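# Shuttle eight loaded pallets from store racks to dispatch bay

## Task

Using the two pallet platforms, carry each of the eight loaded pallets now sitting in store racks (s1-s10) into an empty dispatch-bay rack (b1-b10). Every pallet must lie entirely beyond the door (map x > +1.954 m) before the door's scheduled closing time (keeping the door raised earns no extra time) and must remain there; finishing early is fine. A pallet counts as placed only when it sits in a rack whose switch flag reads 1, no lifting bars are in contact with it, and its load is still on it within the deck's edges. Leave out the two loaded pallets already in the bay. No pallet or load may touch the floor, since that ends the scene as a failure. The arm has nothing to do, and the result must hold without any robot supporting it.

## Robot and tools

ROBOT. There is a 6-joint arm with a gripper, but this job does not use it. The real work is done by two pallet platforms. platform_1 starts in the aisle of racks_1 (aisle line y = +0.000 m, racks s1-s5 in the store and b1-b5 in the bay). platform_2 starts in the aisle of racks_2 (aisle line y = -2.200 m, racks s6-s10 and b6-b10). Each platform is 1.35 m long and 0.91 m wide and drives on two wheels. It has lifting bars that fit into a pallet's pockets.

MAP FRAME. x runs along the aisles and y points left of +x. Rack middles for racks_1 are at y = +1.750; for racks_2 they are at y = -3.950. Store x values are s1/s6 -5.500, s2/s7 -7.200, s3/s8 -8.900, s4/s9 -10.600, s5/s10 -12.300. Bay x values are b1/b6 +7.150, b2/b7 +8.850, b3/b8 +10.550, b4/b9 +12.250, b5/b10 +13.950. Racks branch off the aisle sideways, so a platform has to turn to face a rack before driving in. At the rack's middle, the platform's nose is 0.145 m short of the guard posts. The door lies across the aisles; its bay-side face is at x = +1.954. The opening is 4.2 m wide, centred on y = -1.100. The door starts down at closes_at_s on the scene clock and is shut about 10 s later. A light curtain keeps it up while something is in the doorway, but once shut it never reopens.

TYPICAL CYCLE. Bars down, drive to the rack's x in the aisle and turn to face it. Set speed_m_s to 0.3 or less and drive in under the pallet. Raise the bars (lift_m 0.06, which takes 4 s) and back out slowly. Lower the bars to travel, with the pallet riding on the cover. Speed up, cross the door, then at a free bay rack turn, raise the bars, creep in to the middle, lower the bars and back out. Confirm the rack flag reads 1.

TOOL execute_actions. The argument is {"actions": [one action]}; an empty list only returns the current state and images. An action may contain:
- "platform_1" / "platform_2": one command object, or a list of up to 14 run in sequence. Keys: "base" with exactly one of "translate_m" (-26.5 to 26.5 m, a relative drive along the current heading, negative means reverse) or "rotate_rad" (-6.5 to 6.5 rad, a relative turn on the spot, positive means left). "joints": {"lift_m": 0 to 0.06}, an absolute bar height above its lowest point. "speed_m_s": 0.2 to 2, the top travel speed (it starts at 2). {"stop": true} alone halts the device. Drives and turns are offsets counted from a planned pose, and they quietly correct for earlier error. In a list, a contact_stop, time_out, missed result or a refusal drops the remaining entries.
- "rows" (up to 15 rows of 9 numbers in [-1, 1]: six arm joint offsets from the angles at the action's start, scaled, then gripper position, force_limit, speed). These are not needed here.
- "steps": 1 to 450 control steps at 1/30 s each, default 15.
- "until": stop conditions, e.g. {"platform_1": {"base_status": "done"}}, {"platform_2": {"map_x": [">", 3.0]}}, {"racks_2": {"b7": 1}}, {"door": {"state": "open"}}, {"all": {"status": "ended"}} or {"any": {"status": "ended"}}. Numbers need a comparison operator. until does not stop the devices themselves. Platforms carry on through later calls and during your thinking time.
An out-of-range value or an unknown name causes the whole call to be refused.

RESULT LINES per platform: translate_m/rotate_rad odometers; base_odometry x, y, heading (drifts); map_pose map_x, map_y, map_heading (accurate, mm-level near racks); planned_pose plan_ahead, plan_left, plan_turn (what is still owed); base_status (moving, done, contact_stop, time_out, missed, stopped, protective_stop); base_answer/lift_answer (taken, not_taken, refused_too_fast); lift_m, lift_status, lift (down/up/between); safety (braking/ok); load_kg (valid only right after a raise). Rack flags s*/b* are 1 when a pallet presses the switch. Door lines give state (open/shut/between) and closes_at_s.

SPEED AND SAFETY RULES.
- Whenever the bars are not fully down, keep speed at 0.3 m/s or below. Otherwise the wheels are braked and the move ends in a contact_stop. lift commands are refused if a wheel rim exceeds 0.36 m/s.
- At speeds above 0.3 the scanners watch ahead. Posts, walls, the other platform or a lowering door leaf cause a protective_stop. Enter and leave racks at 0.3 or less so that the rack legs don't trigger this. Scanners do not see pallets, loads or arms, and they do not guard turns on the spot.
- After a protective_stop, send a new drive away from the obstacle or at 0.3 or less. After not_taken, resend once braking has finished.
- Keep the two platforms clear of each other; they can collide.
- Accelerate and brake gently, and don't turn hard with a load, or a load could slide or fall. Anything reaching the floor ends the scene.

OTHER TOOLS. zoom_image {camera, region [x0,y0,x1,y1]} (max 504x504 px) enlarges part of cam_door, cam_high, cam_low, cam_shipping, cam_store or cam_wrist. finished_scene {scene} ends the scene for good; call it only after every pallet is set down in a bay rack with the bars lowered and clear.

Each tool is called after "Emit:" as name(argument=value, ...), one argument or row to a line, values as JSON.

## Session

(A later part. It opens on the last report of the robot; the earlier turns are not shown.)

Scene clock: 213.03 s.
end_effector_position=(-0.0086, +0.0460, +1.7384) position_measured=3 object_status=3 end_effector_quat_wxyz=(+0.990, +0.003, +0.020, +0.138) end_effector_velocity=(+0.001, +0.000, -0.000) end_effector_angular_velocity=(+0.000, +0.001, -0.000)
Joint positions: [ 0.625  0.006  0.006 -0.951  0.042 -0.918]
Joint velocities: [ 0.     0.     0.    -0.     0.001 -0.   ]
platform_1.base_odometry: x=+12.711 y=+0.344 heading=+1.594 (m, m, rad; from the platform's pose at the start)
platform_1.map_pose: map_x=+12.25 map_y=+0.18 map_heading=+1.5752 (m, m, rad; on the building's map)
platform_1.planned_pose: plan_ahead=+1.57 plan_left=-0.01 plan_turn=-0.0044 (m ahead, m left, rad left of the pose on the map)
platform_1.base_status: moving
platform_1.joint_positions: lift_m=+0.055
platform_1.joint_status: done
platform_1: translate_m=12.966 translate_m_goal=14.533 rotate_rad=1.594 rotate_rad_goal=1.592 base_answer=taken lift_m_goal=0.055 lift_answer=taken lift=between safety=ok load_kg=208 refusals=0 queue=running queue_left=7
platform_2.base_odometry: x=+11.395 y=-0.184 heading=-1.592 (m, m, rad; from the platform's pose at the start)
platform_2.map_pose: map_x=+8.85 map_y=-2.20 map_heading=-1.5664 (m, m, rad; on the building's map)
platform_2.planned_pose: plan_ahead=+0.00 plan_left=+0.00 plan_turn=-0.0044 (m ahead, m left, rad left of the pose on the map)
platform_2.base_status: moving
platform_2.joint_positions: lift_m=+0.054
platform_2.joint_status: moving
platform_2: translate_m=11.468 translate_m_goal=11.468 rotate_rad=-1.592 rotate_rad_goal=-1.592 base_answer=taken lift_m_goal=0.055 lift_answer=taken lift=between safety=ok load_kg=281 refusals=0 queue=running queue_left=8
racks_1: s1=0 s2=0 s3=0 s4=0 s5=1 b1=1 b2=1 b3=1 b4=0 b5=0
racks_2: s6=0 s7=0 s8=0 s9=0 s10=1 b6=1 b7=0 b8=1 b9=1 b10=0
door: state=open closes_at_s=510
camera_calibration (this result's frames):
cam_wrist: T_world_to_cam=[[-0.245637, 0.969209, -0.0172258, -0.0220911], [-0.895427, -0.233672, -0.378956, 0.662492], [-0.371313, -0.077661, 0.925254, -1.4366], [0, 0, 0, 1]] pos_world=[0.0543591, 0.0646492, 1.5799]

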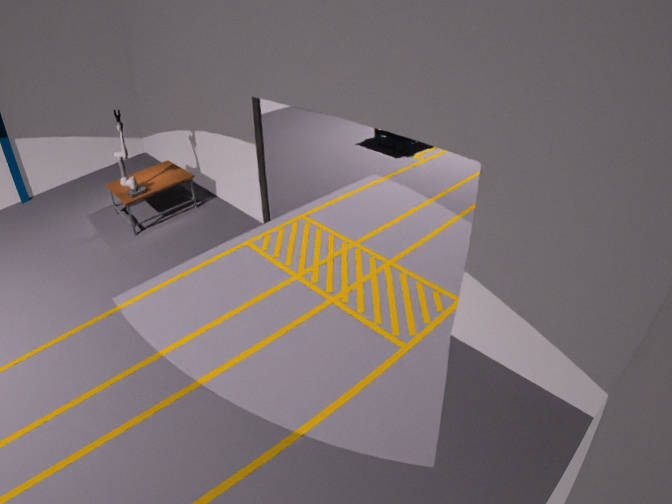

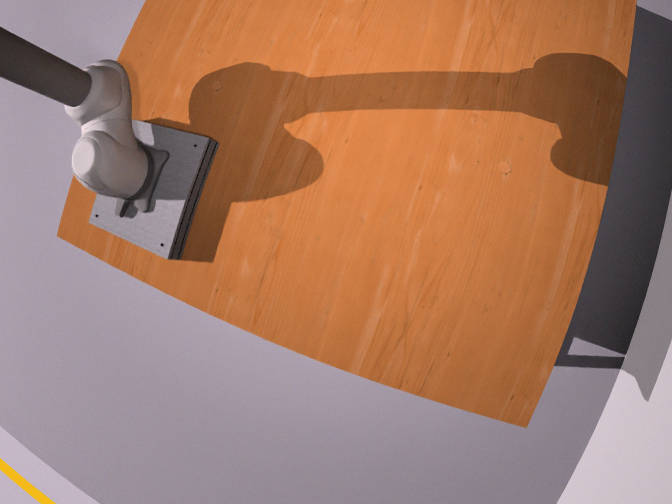

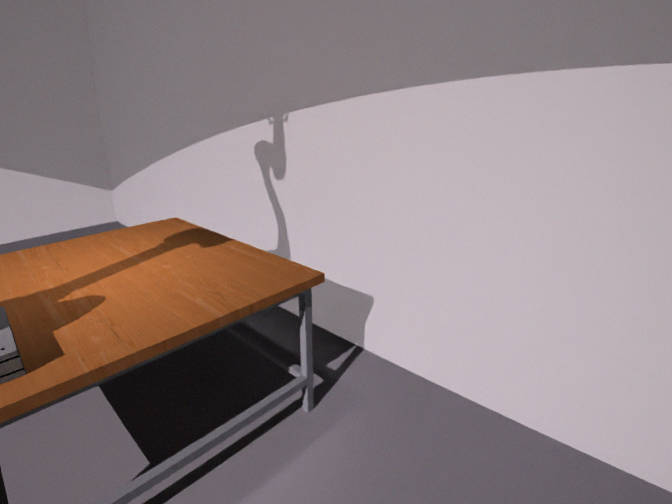

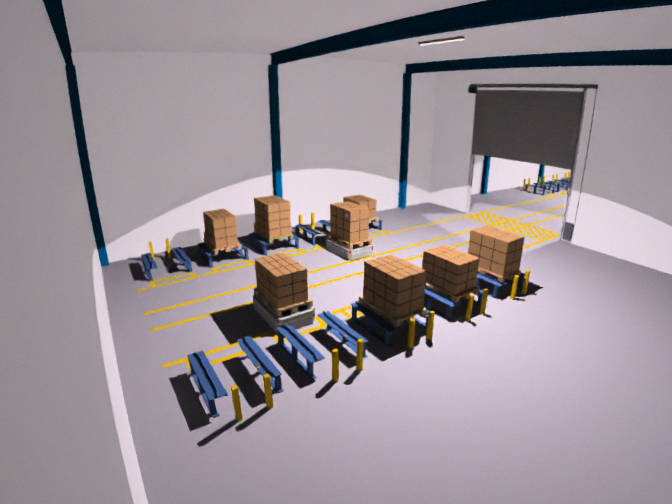

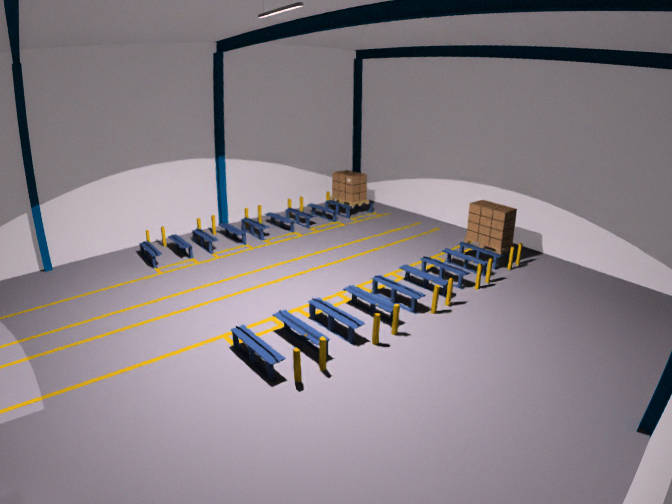

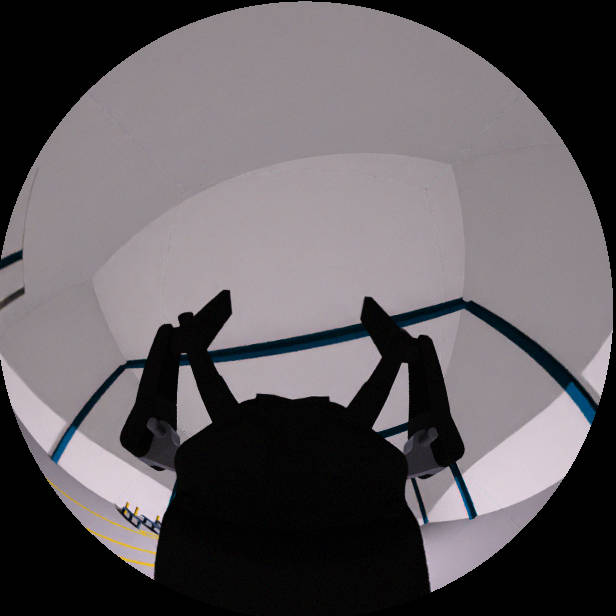

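Emit:
execute_actions(
  actions=[
    {"steps":450,"until":{"platform_1":{"queue_left":["<=",5],"lift":"down","map_y":["<=",0.97]}}},
  ],
)

Scene clock: 223.63 s.
end_effector_position=(-0.0086, +0.0460, +1.7384) position_measured=3 object_status=3 end_effector_quat_wxyz=(+0.990, +0.003, +0.020, +0.138) end_effector_velocity=(+0.001, +0.001, -0.000) end_effector_angular_velocity=(-0.001, +0.001, +0.000)
Joint positions: [ 0.625  0.006  0.006 -0.951  0.042 -0.918]
Joint velocities: [ 0.     0.     0.001 -0.     0.     0.001]
platform_1.base_odometry: x=+12.694 y=+1.158 heading=+1.591 (m, m, rad; from the platform's pose at the start)
platform_1.map_pose: map_x=+12.25 map_y=+0.97 map_heading=+1.5708 (m, m, rad; on the building's map)
platform_1.planned_pose: plan_ahead=-0.97 plan_left=+0.00 plan_turn=+0.0000 (m ahead, m left, rad left of the pose on the map)
platform_1.base_status: moving
platform_1.joint_positions: lift_m=+0.000
platform_1.joint_status: done
platform_1: translate_m=13.760 translate_m_goal=12.783 rotate_rad=1.591 rotate_rad_goal=1.590 base_answer=taken lift_m_goal=0.000 lift_answer=taken lift=down safety=ok load_kg=-49 refusals=0 queue=running queue_left=5
platform_2.base_odometry: x=+11.358 y=-1.691 heading=-1.603 (m, m, rad; from the platform's pose at the start)
platform_2.map_pose: map_x=+8.85 map_y=-3.69 map_heading=-1.5752 (m, m, rad; on the building's map)
platform_2.planned_pose: plan_ahead=-1.49 plan_left=-0.01 plan_turn=+0.0044 (m ahead, m left, rad left of the pose on the map)
platform_2.base_status: moving
platform_2.joint_positions: lift_m=+0.012
platform_2.joint_status: moving
platform_2: translate_m=12.966 translate_m_goal=11.479 rotate_rad=-1.603 rotate_rad_goal=-1.602 base_answer=taken lift_m_goal=0.000 lift_answer=taken lift=between safety=ok load_kg=-33 refusals=0 queue=running queue_left=5
racks_1: s1=0 s2=0 s3=0 s4=0 s5=1 b1=1 b2=1 b3=1 b4=1 b5=0
racks_2: s6=0 s7=0 s8=0 s9=0 s10=1 b6=1 b7=1 b8=1 b9=1 b10=0
door: state=open closes_at_s=510
camera_calibration (this result's frames):
cam_wrist: T_world_to_cam=[[-0.245637, 0.969209, -0.0172259, -0.022091], [-0.895427, -0.233673, -0.378956, 0.662492], [-0.371313, -0.077661, 0.925254, -1.4366], [0, 0, 0, 1]] pos_world=[0.0543592, 0.0646493, 1.5799]

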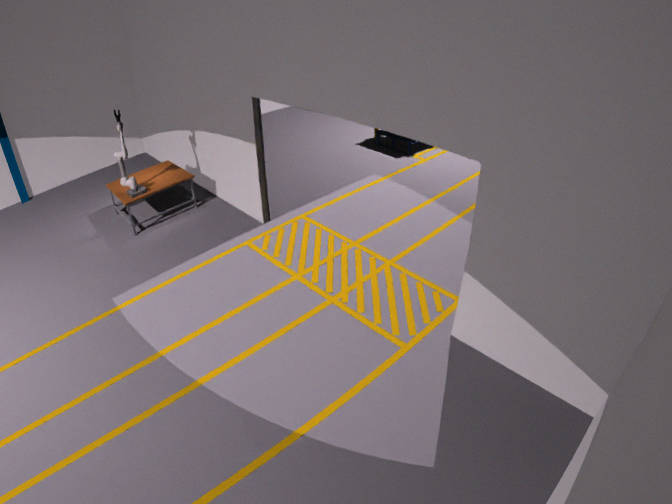

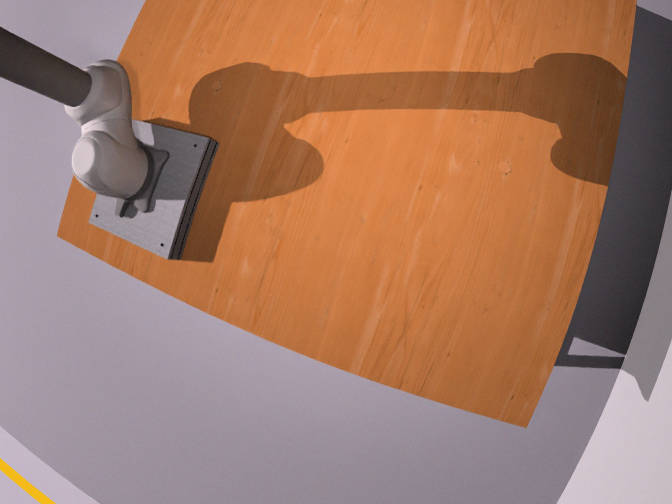

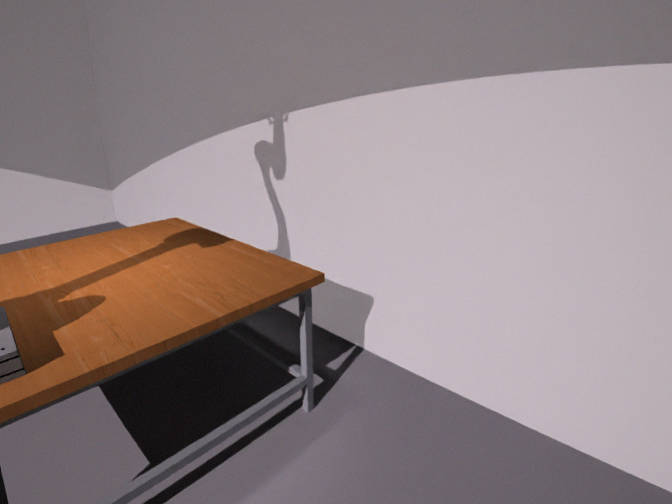

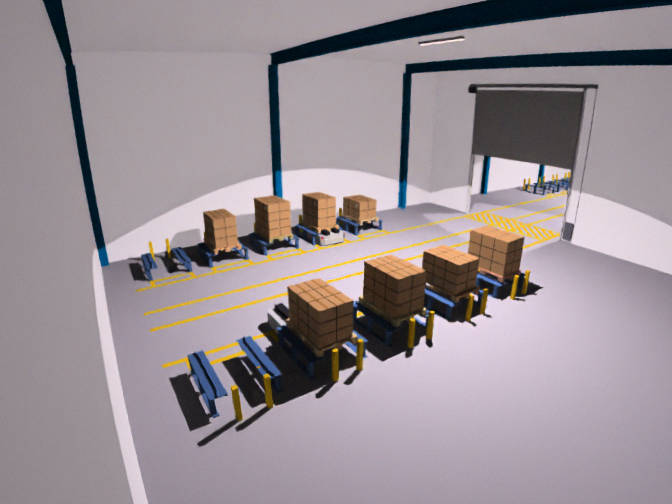

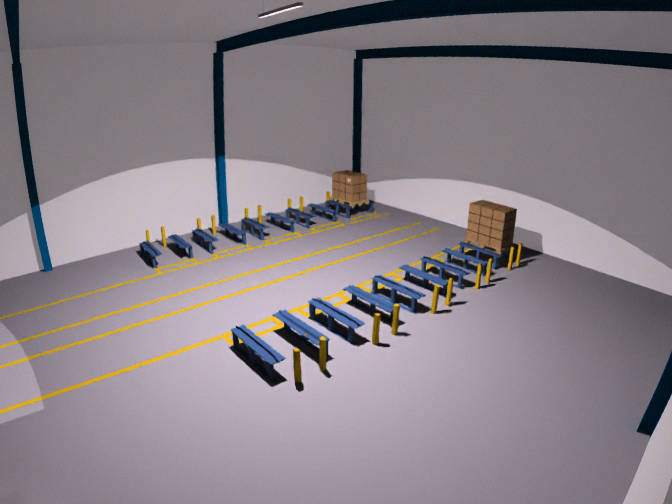

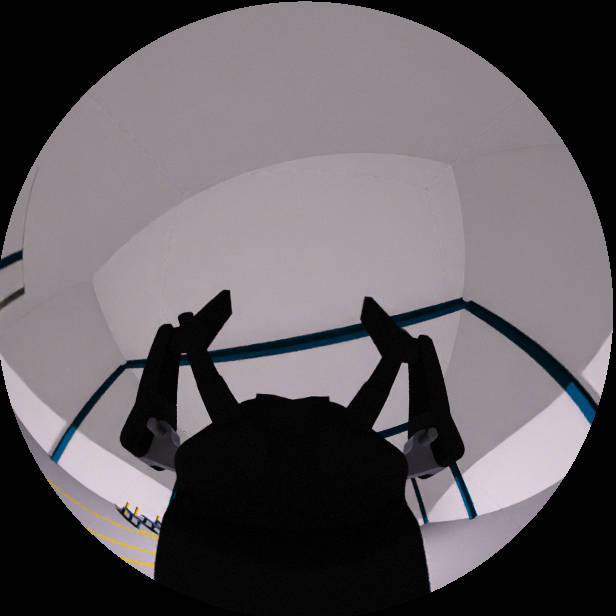

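Emit:
execute_actions(
  actions=[
    {"platform_1":{"speed_m_s":2},"steps":450,"until":{"platform_2":{"queue_left":["<=",5],"lift":"down","map_y":[">=",-3.17]}}},
  ],
)

Emit:
execute_actions(
  actions=[
    {"platform_2":{"speed_m_s":2},"steps":450,"until":{"platform_1":{"queue_left":["<=",0],"base_status":["!=","moving"]},"platform_2":{"queue_left":["<=",0],"base_status":["!=","moving"]}}},
  ],
)

Scene clock: 225.37 s.
end_effector_position=(-0.0086, +0.0460, +1.7384) position_measured=3 object_status=3 end_effector_quat_wxyz=(+0.990, +0.003, +0.020, +0.138) end_effector_velocity=(+0.001, +0.000, -0.000) end_effector_angular_velocity=(+0.000, +0.001, -0.001)
Joint positions: [ 0.625  0.006  0.006 -0.951  0.042 -0.918]
Joint velocities: [ 0.     0.     0.     0.     0.001 -0.001]
platform_1.base_odometry: x=+12.708 y=+0.444 heading=+1.591 (m, m, rad; from the platform's pose at the start)
platform_1.map_pose: map_x=+12.25 map_y=+0.25 map_heading=+1.5708 (m, m, rad; on the building's map)
platform_1.planned_pose: plan_ahead=-0.25 plan_left=+0.00 plan_turn=+0.0000 (m ahead, m left, rad left of the pose on the map)
platform_1.base_status: moving
platform_1.joint_positions: lift_m=+0.000
platform_1.joint_status: done
platform_1: translate_m=13.041 translate_m_goal=12.783 rotate_rad=1.591 rotate_rad_goal=1.590 base_answer=taken lift_m_goal=0.000 lift_answer=taken lift=down safety=ok load_kg=-49 refusals=0 queue=running queue_left=5
platform_2.base_odometry: x=+11.374 y=-1.171 heading=-1.600 (m, m, rad; from the platform's pose at the start)
platform_2.map_pose: map_x=+8.85 map_y=-3.17 map_heading=-1.5752 (m, m, rad; on the building's map)
platform_2.planned_pose: plan_ahead=-0.97 plan_left=+0.00 plan_turn=+0.0044 (m ahead, m left, rad left of the pose on the map)
platform_2.base_status: moving
platform_2.joint_positions: lift_m=+0.000
platform_2.joint_status: done
platform_2: translate_m=12.446 translate_m_goal=11.479 rotate_rad=-1.599 rotate_rad_goal=-1.598 base_answer=taken lift_m_goal=0.000 lift_answer=taken lift=down safety=ok load_kg=-49 refusals=0 queue=running queue_left=5
racks_1: s1=0 s2=0 s3=0 s4=0 s5=1 b1=1 b2=1 b3=1 b4=1 b5=0
racks_2: s6=0 s7=0 s8=0 s9=0 s10=1 b6=1 b7=1 b8=1 b9=1 b10=0
door: state=open closes_at_s=510
camera_calibration (this result's frames):
cam_wrist: T_world_to_cam=[[-0.245637, 0.969209, -0.0172258, -0.022091], [-0.895427, -0.233673, -0.378956, 0.662492], [-0.371313, -0.077661, 0.925254, -1.4366], [0, 0, 0, 1]] pos_world=[0.0543591, 0.0646493, 1.5799]

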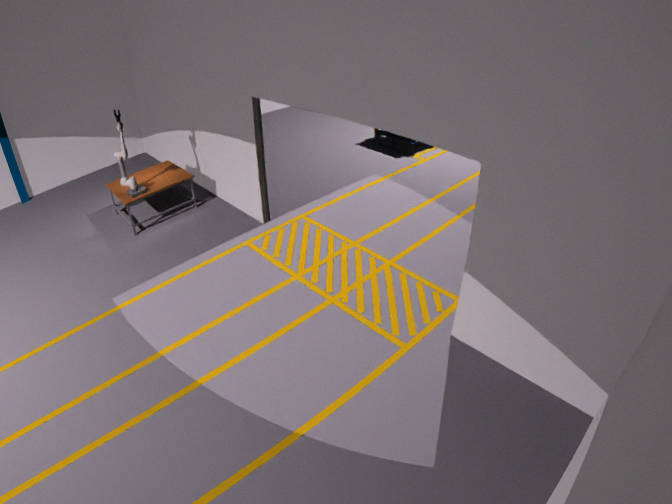

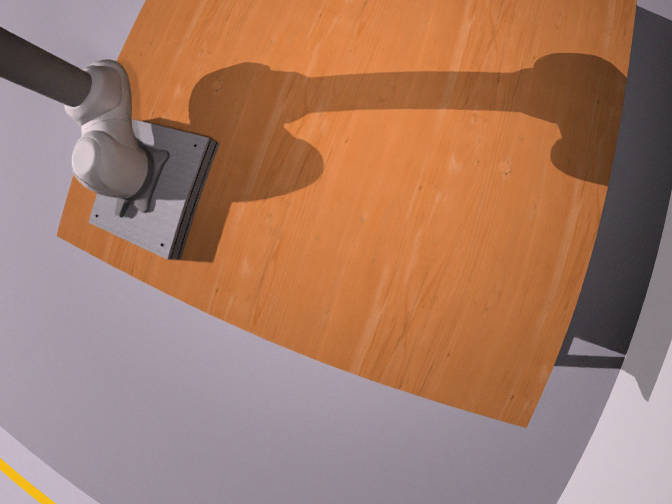

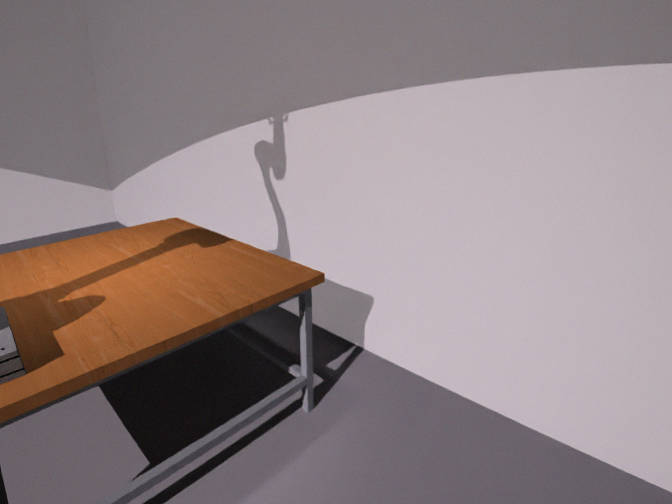

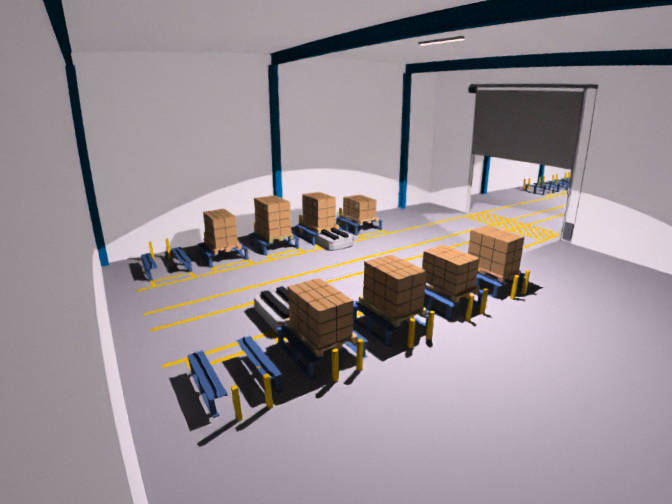

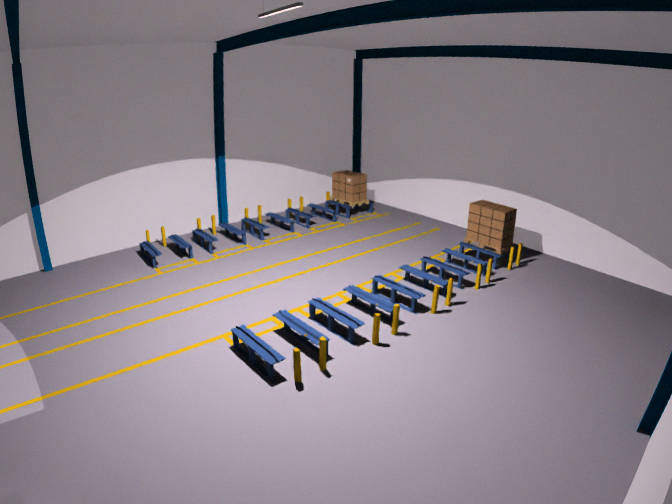

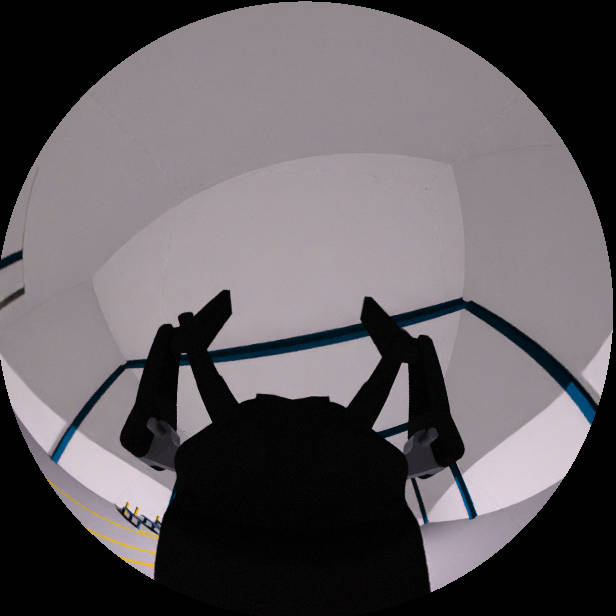

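Scene clock: 240.37 s.
end_effector_position=(-0.0086, +0.0460, +1.7384) position_measured=3 object_status=3 end_effector_quat_wxyz=(+0.990, +0.003, +0.020, +0.138) end_effector_velocity=(-0.002, -0.001, +0.000) end_effector_angular_velocity=(+0.001, -0.002, -0.000)
Joint positions: [ 0.625  0.006  0.006 -0.951  0.042 -0.918]
Joint velocities: [ 0.    -0.001 -0.001  0.    -0.001 -0.   ]
platform_1.base_odometry: x=-1.109 y=-0.126 heading=+0.021 (m, m, rad; from the platform's pose at the start)
platform_1.map_pose: map_x=-1.66 map_y=+0.02 map_heading=+0.0131 (m, m, rad; on the building's map)
platform_1.planned_pose: plan_ahead=-10.64 plan_left=+0.12 plan_turn=-0.0131 (m ahead, m left, rad left of the pose on the map)
platform_1.base_status: moving
platform_1.joint_positions: lift_m=+0.000
platform_1.joint_status: done
platform_1: translate_m=-1.102 translate_m_goal=-11.757 rotate_rad=0.022 rotate_rad_goal=0.025 base_answer=taken lift_m_goal=0.000 lift_answer=taken lift=down safety=ok load_kg=-49 refusals=0 queue=running queue_left=3
platform_2.base_odometry: x=-0.289 y=+0.129 heading=-0.010 (m, m, rad; from the platform's pose at the start)
platform_2.map_pose: map_x=-2.90 map_y=-2.22 map_heading=-0.0131 (m, m, rad; on the building's map)
platform_2.planned_pose: plan_ahead=-9.40 plan_left=-0.10 plan_turn=+0.0131 (m ahead, m left, rad left of the pose on the map)
platform_2.base_status: moving
platform_2.joint_positions: lift_m=+0.000
platform_2.joint_status: done
platform_2: translate_m=-0.282 translate_m_goal=-9.671 rotate_rad=-0.011 rotate_rad_goal=-0.013 base_answer=taken lift_m_goal=0.000 lift_answer=taken lift=down safety=ok load_kg=-49 refusals=0 queue=running queue_left=3
racks_1: s1=0 s2=0 s3=0 s4=0 s5=1 b1=1 b2=1 b3=1 b4=1 b5=0
racks_2: s6=0 s7=0 s8=0 s9=0 s10=1 b6=1 b7=1 b8=1 b9=1 b10=0
door: state=open closes_at_s=510
camera_calibration (this result's frames):
cam_wrist: T_world_to_cam=[[-0.245637, 0.969209, -0.0172259, -0.022091], [-0.895427, -0.233673, -0.378956, 0.662492], [-0.371313, -0.077661, 0.925254, -1.4366], [0, 0, 0, 1]] pos_world=[0.0543593, 0.0646494, 1.5799]

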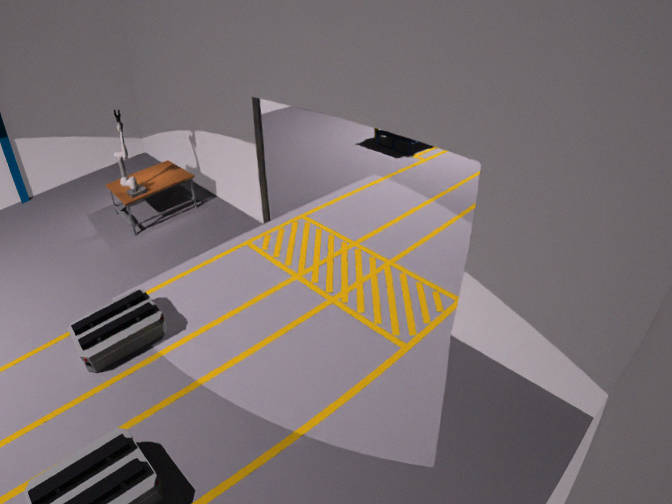

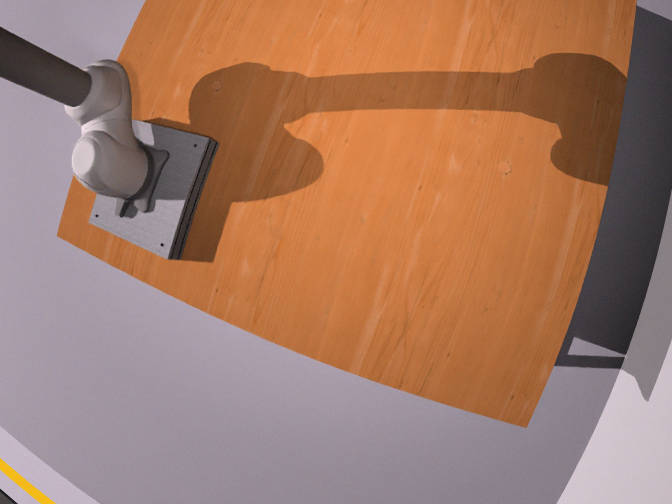

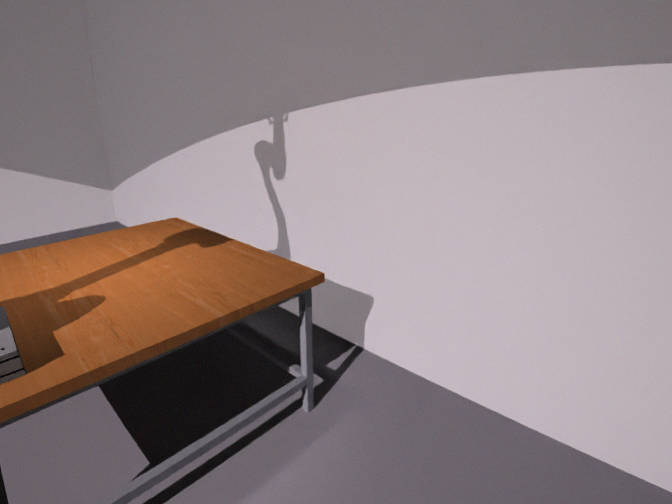

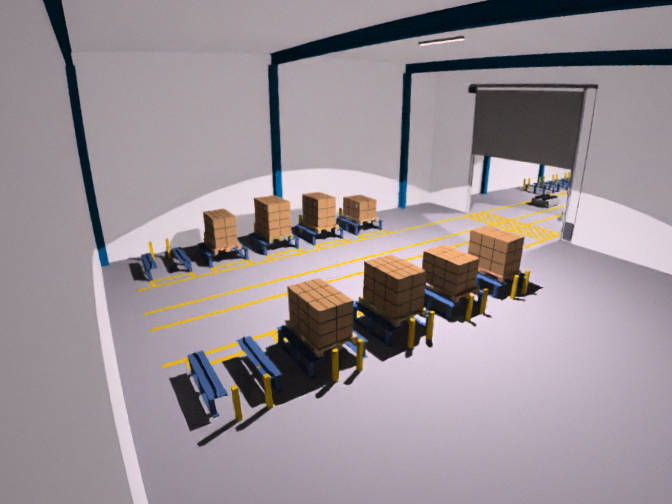

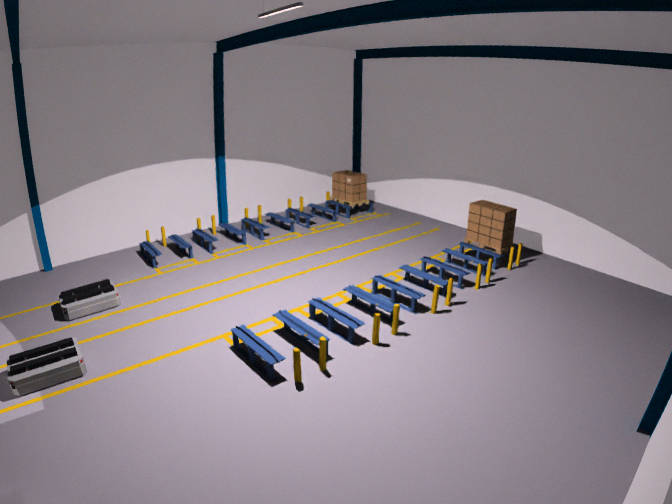

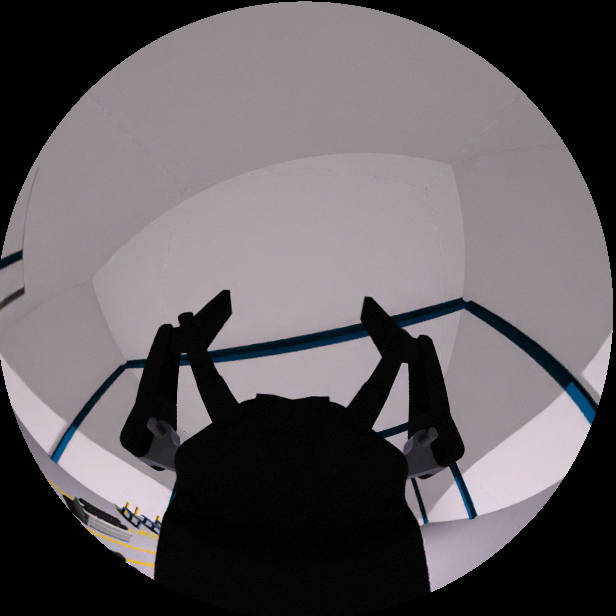

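Emit:
execute_actions(
  actions=[
    {"steps":450,"until":{"platform_1":{"queue_left":["<=",0],"base_status":["!=","moving"]},"platform_2":{"queue_left":["<=",0],"base_status":["!=","moving"]}}},
  ],
)

Emit:
execute_actions(
  actions=[
    {"steps":450,"until":{"platform_1":{"queue_left":["<=",0],"base_status":["!=","moving"]},"platform_2":{"queue_left":["<=",0],"base_status":["!=","moving"]}}},
  ],
)

Scene clock: 255.97 s.
end_effector_position=(-0.0086, +0.0460, +1.7384) position_measured=3 object_status=3 end_effector_quat_wxyz=(+0.990, +0.003, +0.020, +0.138) end_effector_velocity=(-0.001, -0.001, +0.000) end_effector_angular_velocity=(+0.001, -0.001, +0.002)
Joint positions: [ 0.625  0.006  0.006 -0.951  0.042 -0.918]
Joint velocities: [ 0.    -0.    -0.001  0.001  0.     0.001]
platform_1.base_odometry: x=-11.838 y=+0.473 heading=+1.594 (m, m, rad; from the platform's pose at the start)
platform_1.map_pose: map_x=-12.30 map_y=+0.90 map_heading=+1.5708 (m, m, rad; on the building's map)
platform_1.planned_pose: plan_ahead=+0.85 plan_left=+0.00 plan_turn=+0.0000 (m ahead, m left, rad left of the pose on the map)
platform_1.base_status: moving
platform_1.joint_positions: lift_m=+0.028
platform_1.joint_status: done
platform_1: translate_m=-10.854 translate_m_goal=-9.997 rotate_rad=1.594 rotate_rad_goal=1.592 base_answer=taken lift_m_goal=0.028 lift_answer=taken lift=between safety=ok load_kg=0 refusals=0 queue=running queue_left=1
platform_2.base_odometry: x=-9.781 y=-0.731 heading=-1.596 (m, m, rad; from the platform's pose at the start)
platform_2.map_pose: map_x=-12.30 map_y=-3.28 map_heading=-1.5708 (m, m, rad; on the building's map)
platform_2.planned_pose: plan_ahead=+0.67 plan_left=+0.00 plan_turn=+0.0000 (m ahead, m left, rad left of the pose on the map)
platform_2.base_status: moving
platform_2.joint_positions: lift_m=+0.028
platform_2.joint_status: done
platform_2: translate_m=-8.597 translate_m_goal=-7.930 rotate_rad=-1.596 rotate_rad_goal=-1.595 base_answer=taken lift_m_goal=0.028 lift_answer=taken lift=between safety=ok load_kg=1 refusals=0 queue=running queue_left=1
racks_1: s1=0 s2=0 s3=0 s4=0 s5=1 b1=1 b2=1 b3=1 b4=1 b5=0
racks_2: s6=0 s7=0 s8=0 s9=0 s10=1 b6=1 b7=1 b8=1 b9=1 b10=0
door: state=open closes_at_s=510
camera_calibration (this result's frames):
cam_wrist: T_world_to_cam=[[-0.245637, 0.969209, -0.0172258, -0.0220911], [-0.895427, -0.233673, -0.378956, 0.662492], [-0.371312, -0.0776609, 0.925254, -1.4366], [0, 0, 0, 1]] pos_world=[0.0543593, 0.0646494, 1.5799]

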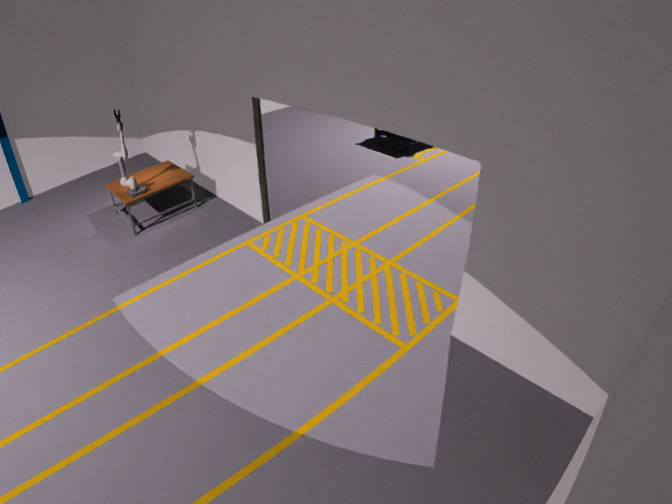

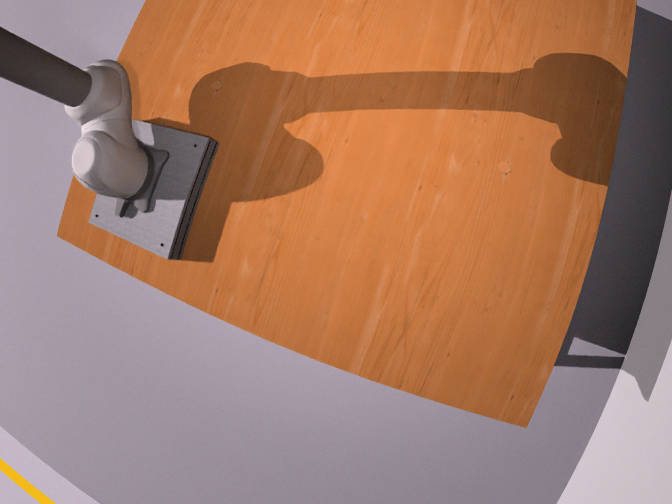

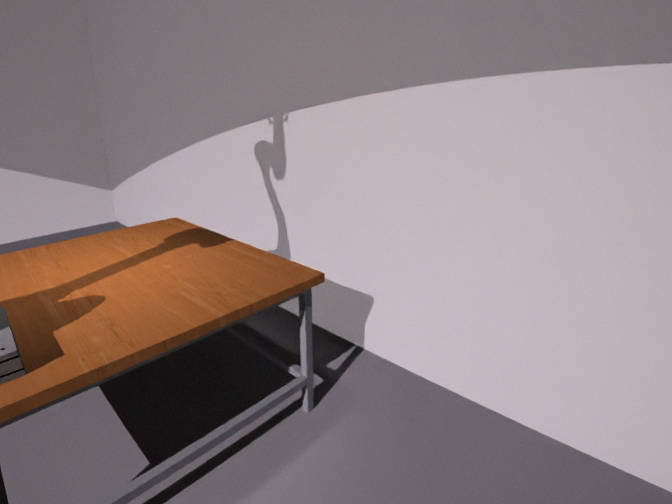

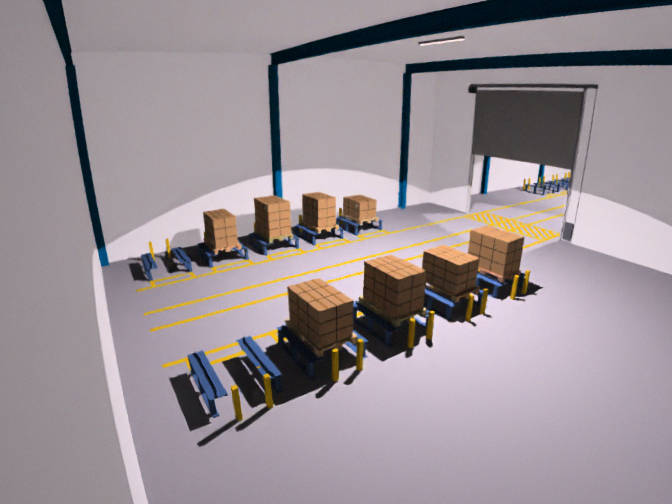

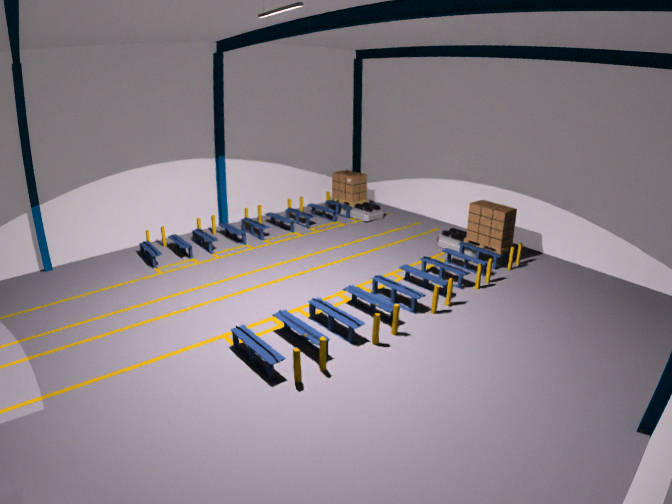

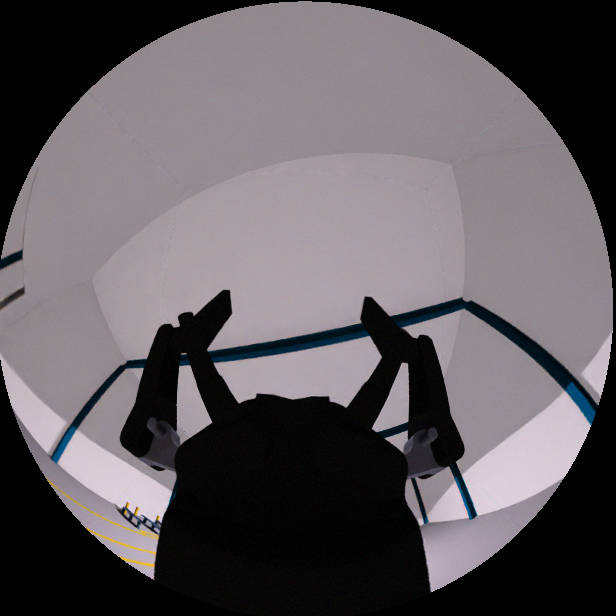

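Scene clock: 259.73 s.
end_effector_position=(-0.0086, +0.0460, +1.7384) position_measured=3 object_status=3 end_effector_quat_wxyz=(+0.990, +0.003, +0.020, +0.138) end_effector_velocity=(+0.001, +0.000, -0.000) end_effector_angular_velocity=(-0.000, +0.000, +0.000)
Joint positions: [ 0.625  0.006  0.006 -0.951  0.042 -0.918]
Joint velocities: [-0.     0.001 -0.001  0.001 -0.    -0.   ]
platform_1.base_odometry: x=-11.856 y=+1.329 heading=+1.592 (m, m, rad; from the platform's pose at the start)
platform_1.map_pose: map_x=-12.30 map_y=+1.75 map_heading=+1.5708 (m, m, rad; on the building's map)
platform_1.planned_pose: plan_ahead=+0.00 plan_left=+0.00 plan_turn=+0.0000 (m ahead, m left, rad left of the pose on the map)
platform_1.base_status: done
platform_1.joint_positions: lift_m=+0.028
platform_1.joint_status: moving
platform_1: translate_m=-10.007 translate_m_goal=-10.007 rotate_rad=1.592 rotate_rad_goal=1.591 base_answer=taken lift_m_goal=0.055 lift_answer=taken lift=between safety=ok load_kg=1 refusals=0 queue=running queue_left=0
platform_2.base_odometry: x=-9.798 y=-1.408 heading=-1.596 (m, m, rad; from the platform's pose at the start)
platform_2.map_pose: map_x=-12.30 map_y=-3.95 map_heading=-1.5708 (m, m, rad; on the building's map)
platform_2.planned_pose: plan_ahead=+0.00 plan_left=+0.00 plan_turn=+0.0000 (m ahead, m left, rad left of the pose on the map)
platform_2.base_status: done
platform_2.joint_positions: lift_m=+0.042
platform_2.joint_status: moving
platform_2: translate_m=-7.930 translate_m_goal=-7.930 rotate_rad=-1.596 rotate_rad_goal=-1.595 base_answer=taken lift_m_goal=0.055 lift_answer=taken lift=between safety=ok load_kg=321 refusals=0 queue=running queue_left=0
racks_1: s1=0 s2=0 s3=0 s4=0 s5=1 b1=1 b2=1 b3=1 b4=1 b5=0
racks_2: s6=0 s7=0 s8=0 s9=0 s10=1 b6=1 b7=1 b8=1 b9=1 b10=0
door: state=open closes_at_s=510
camera_calibration (this result's frames):
cam_wrist: T_world_to_cam=[[-0.245637, 0.969209, -0.0172259, -0.022091], [-0.895427, -0.233673, -0.378956, 0.662492], [-0.371313, -0.077661, 0.925254, -1.4366], [0, 0, 0, 1]] pos_world=[0.0543592, 0.0646493, 1.5799]

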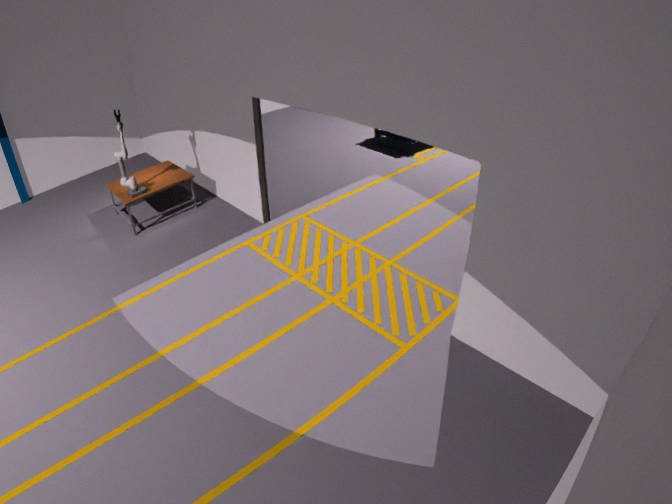

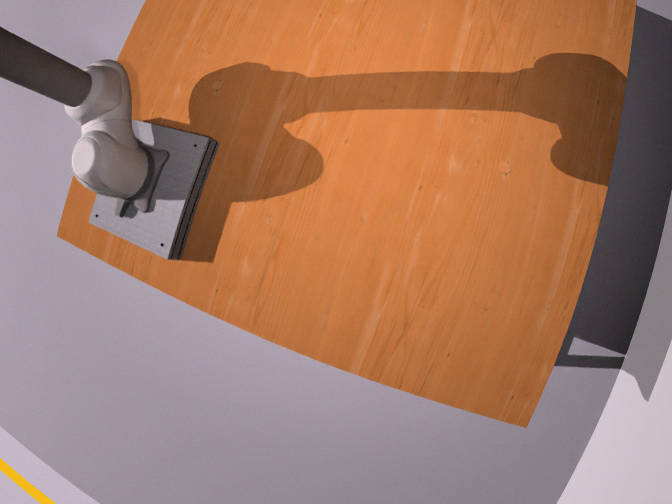

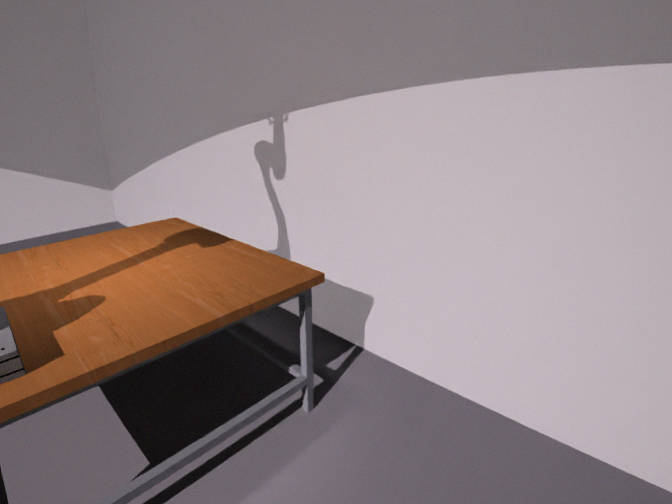

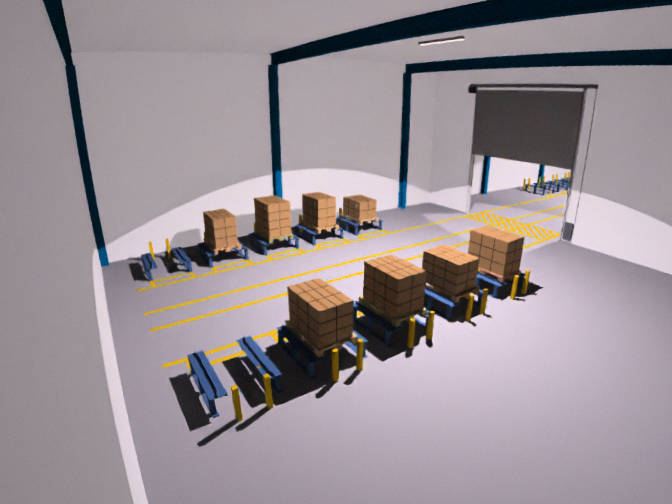

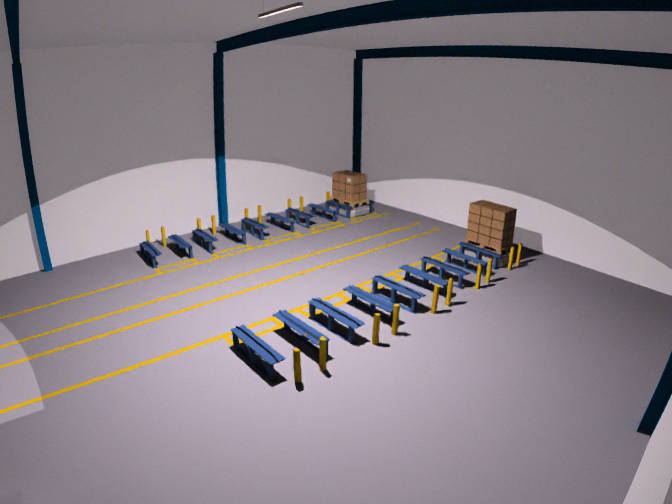

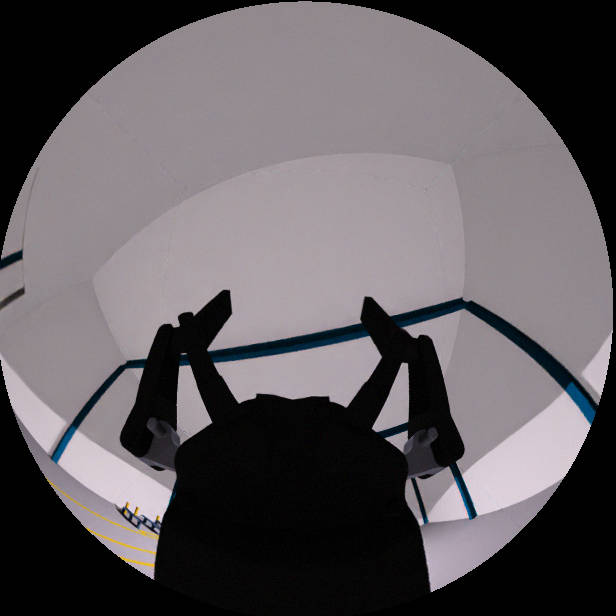

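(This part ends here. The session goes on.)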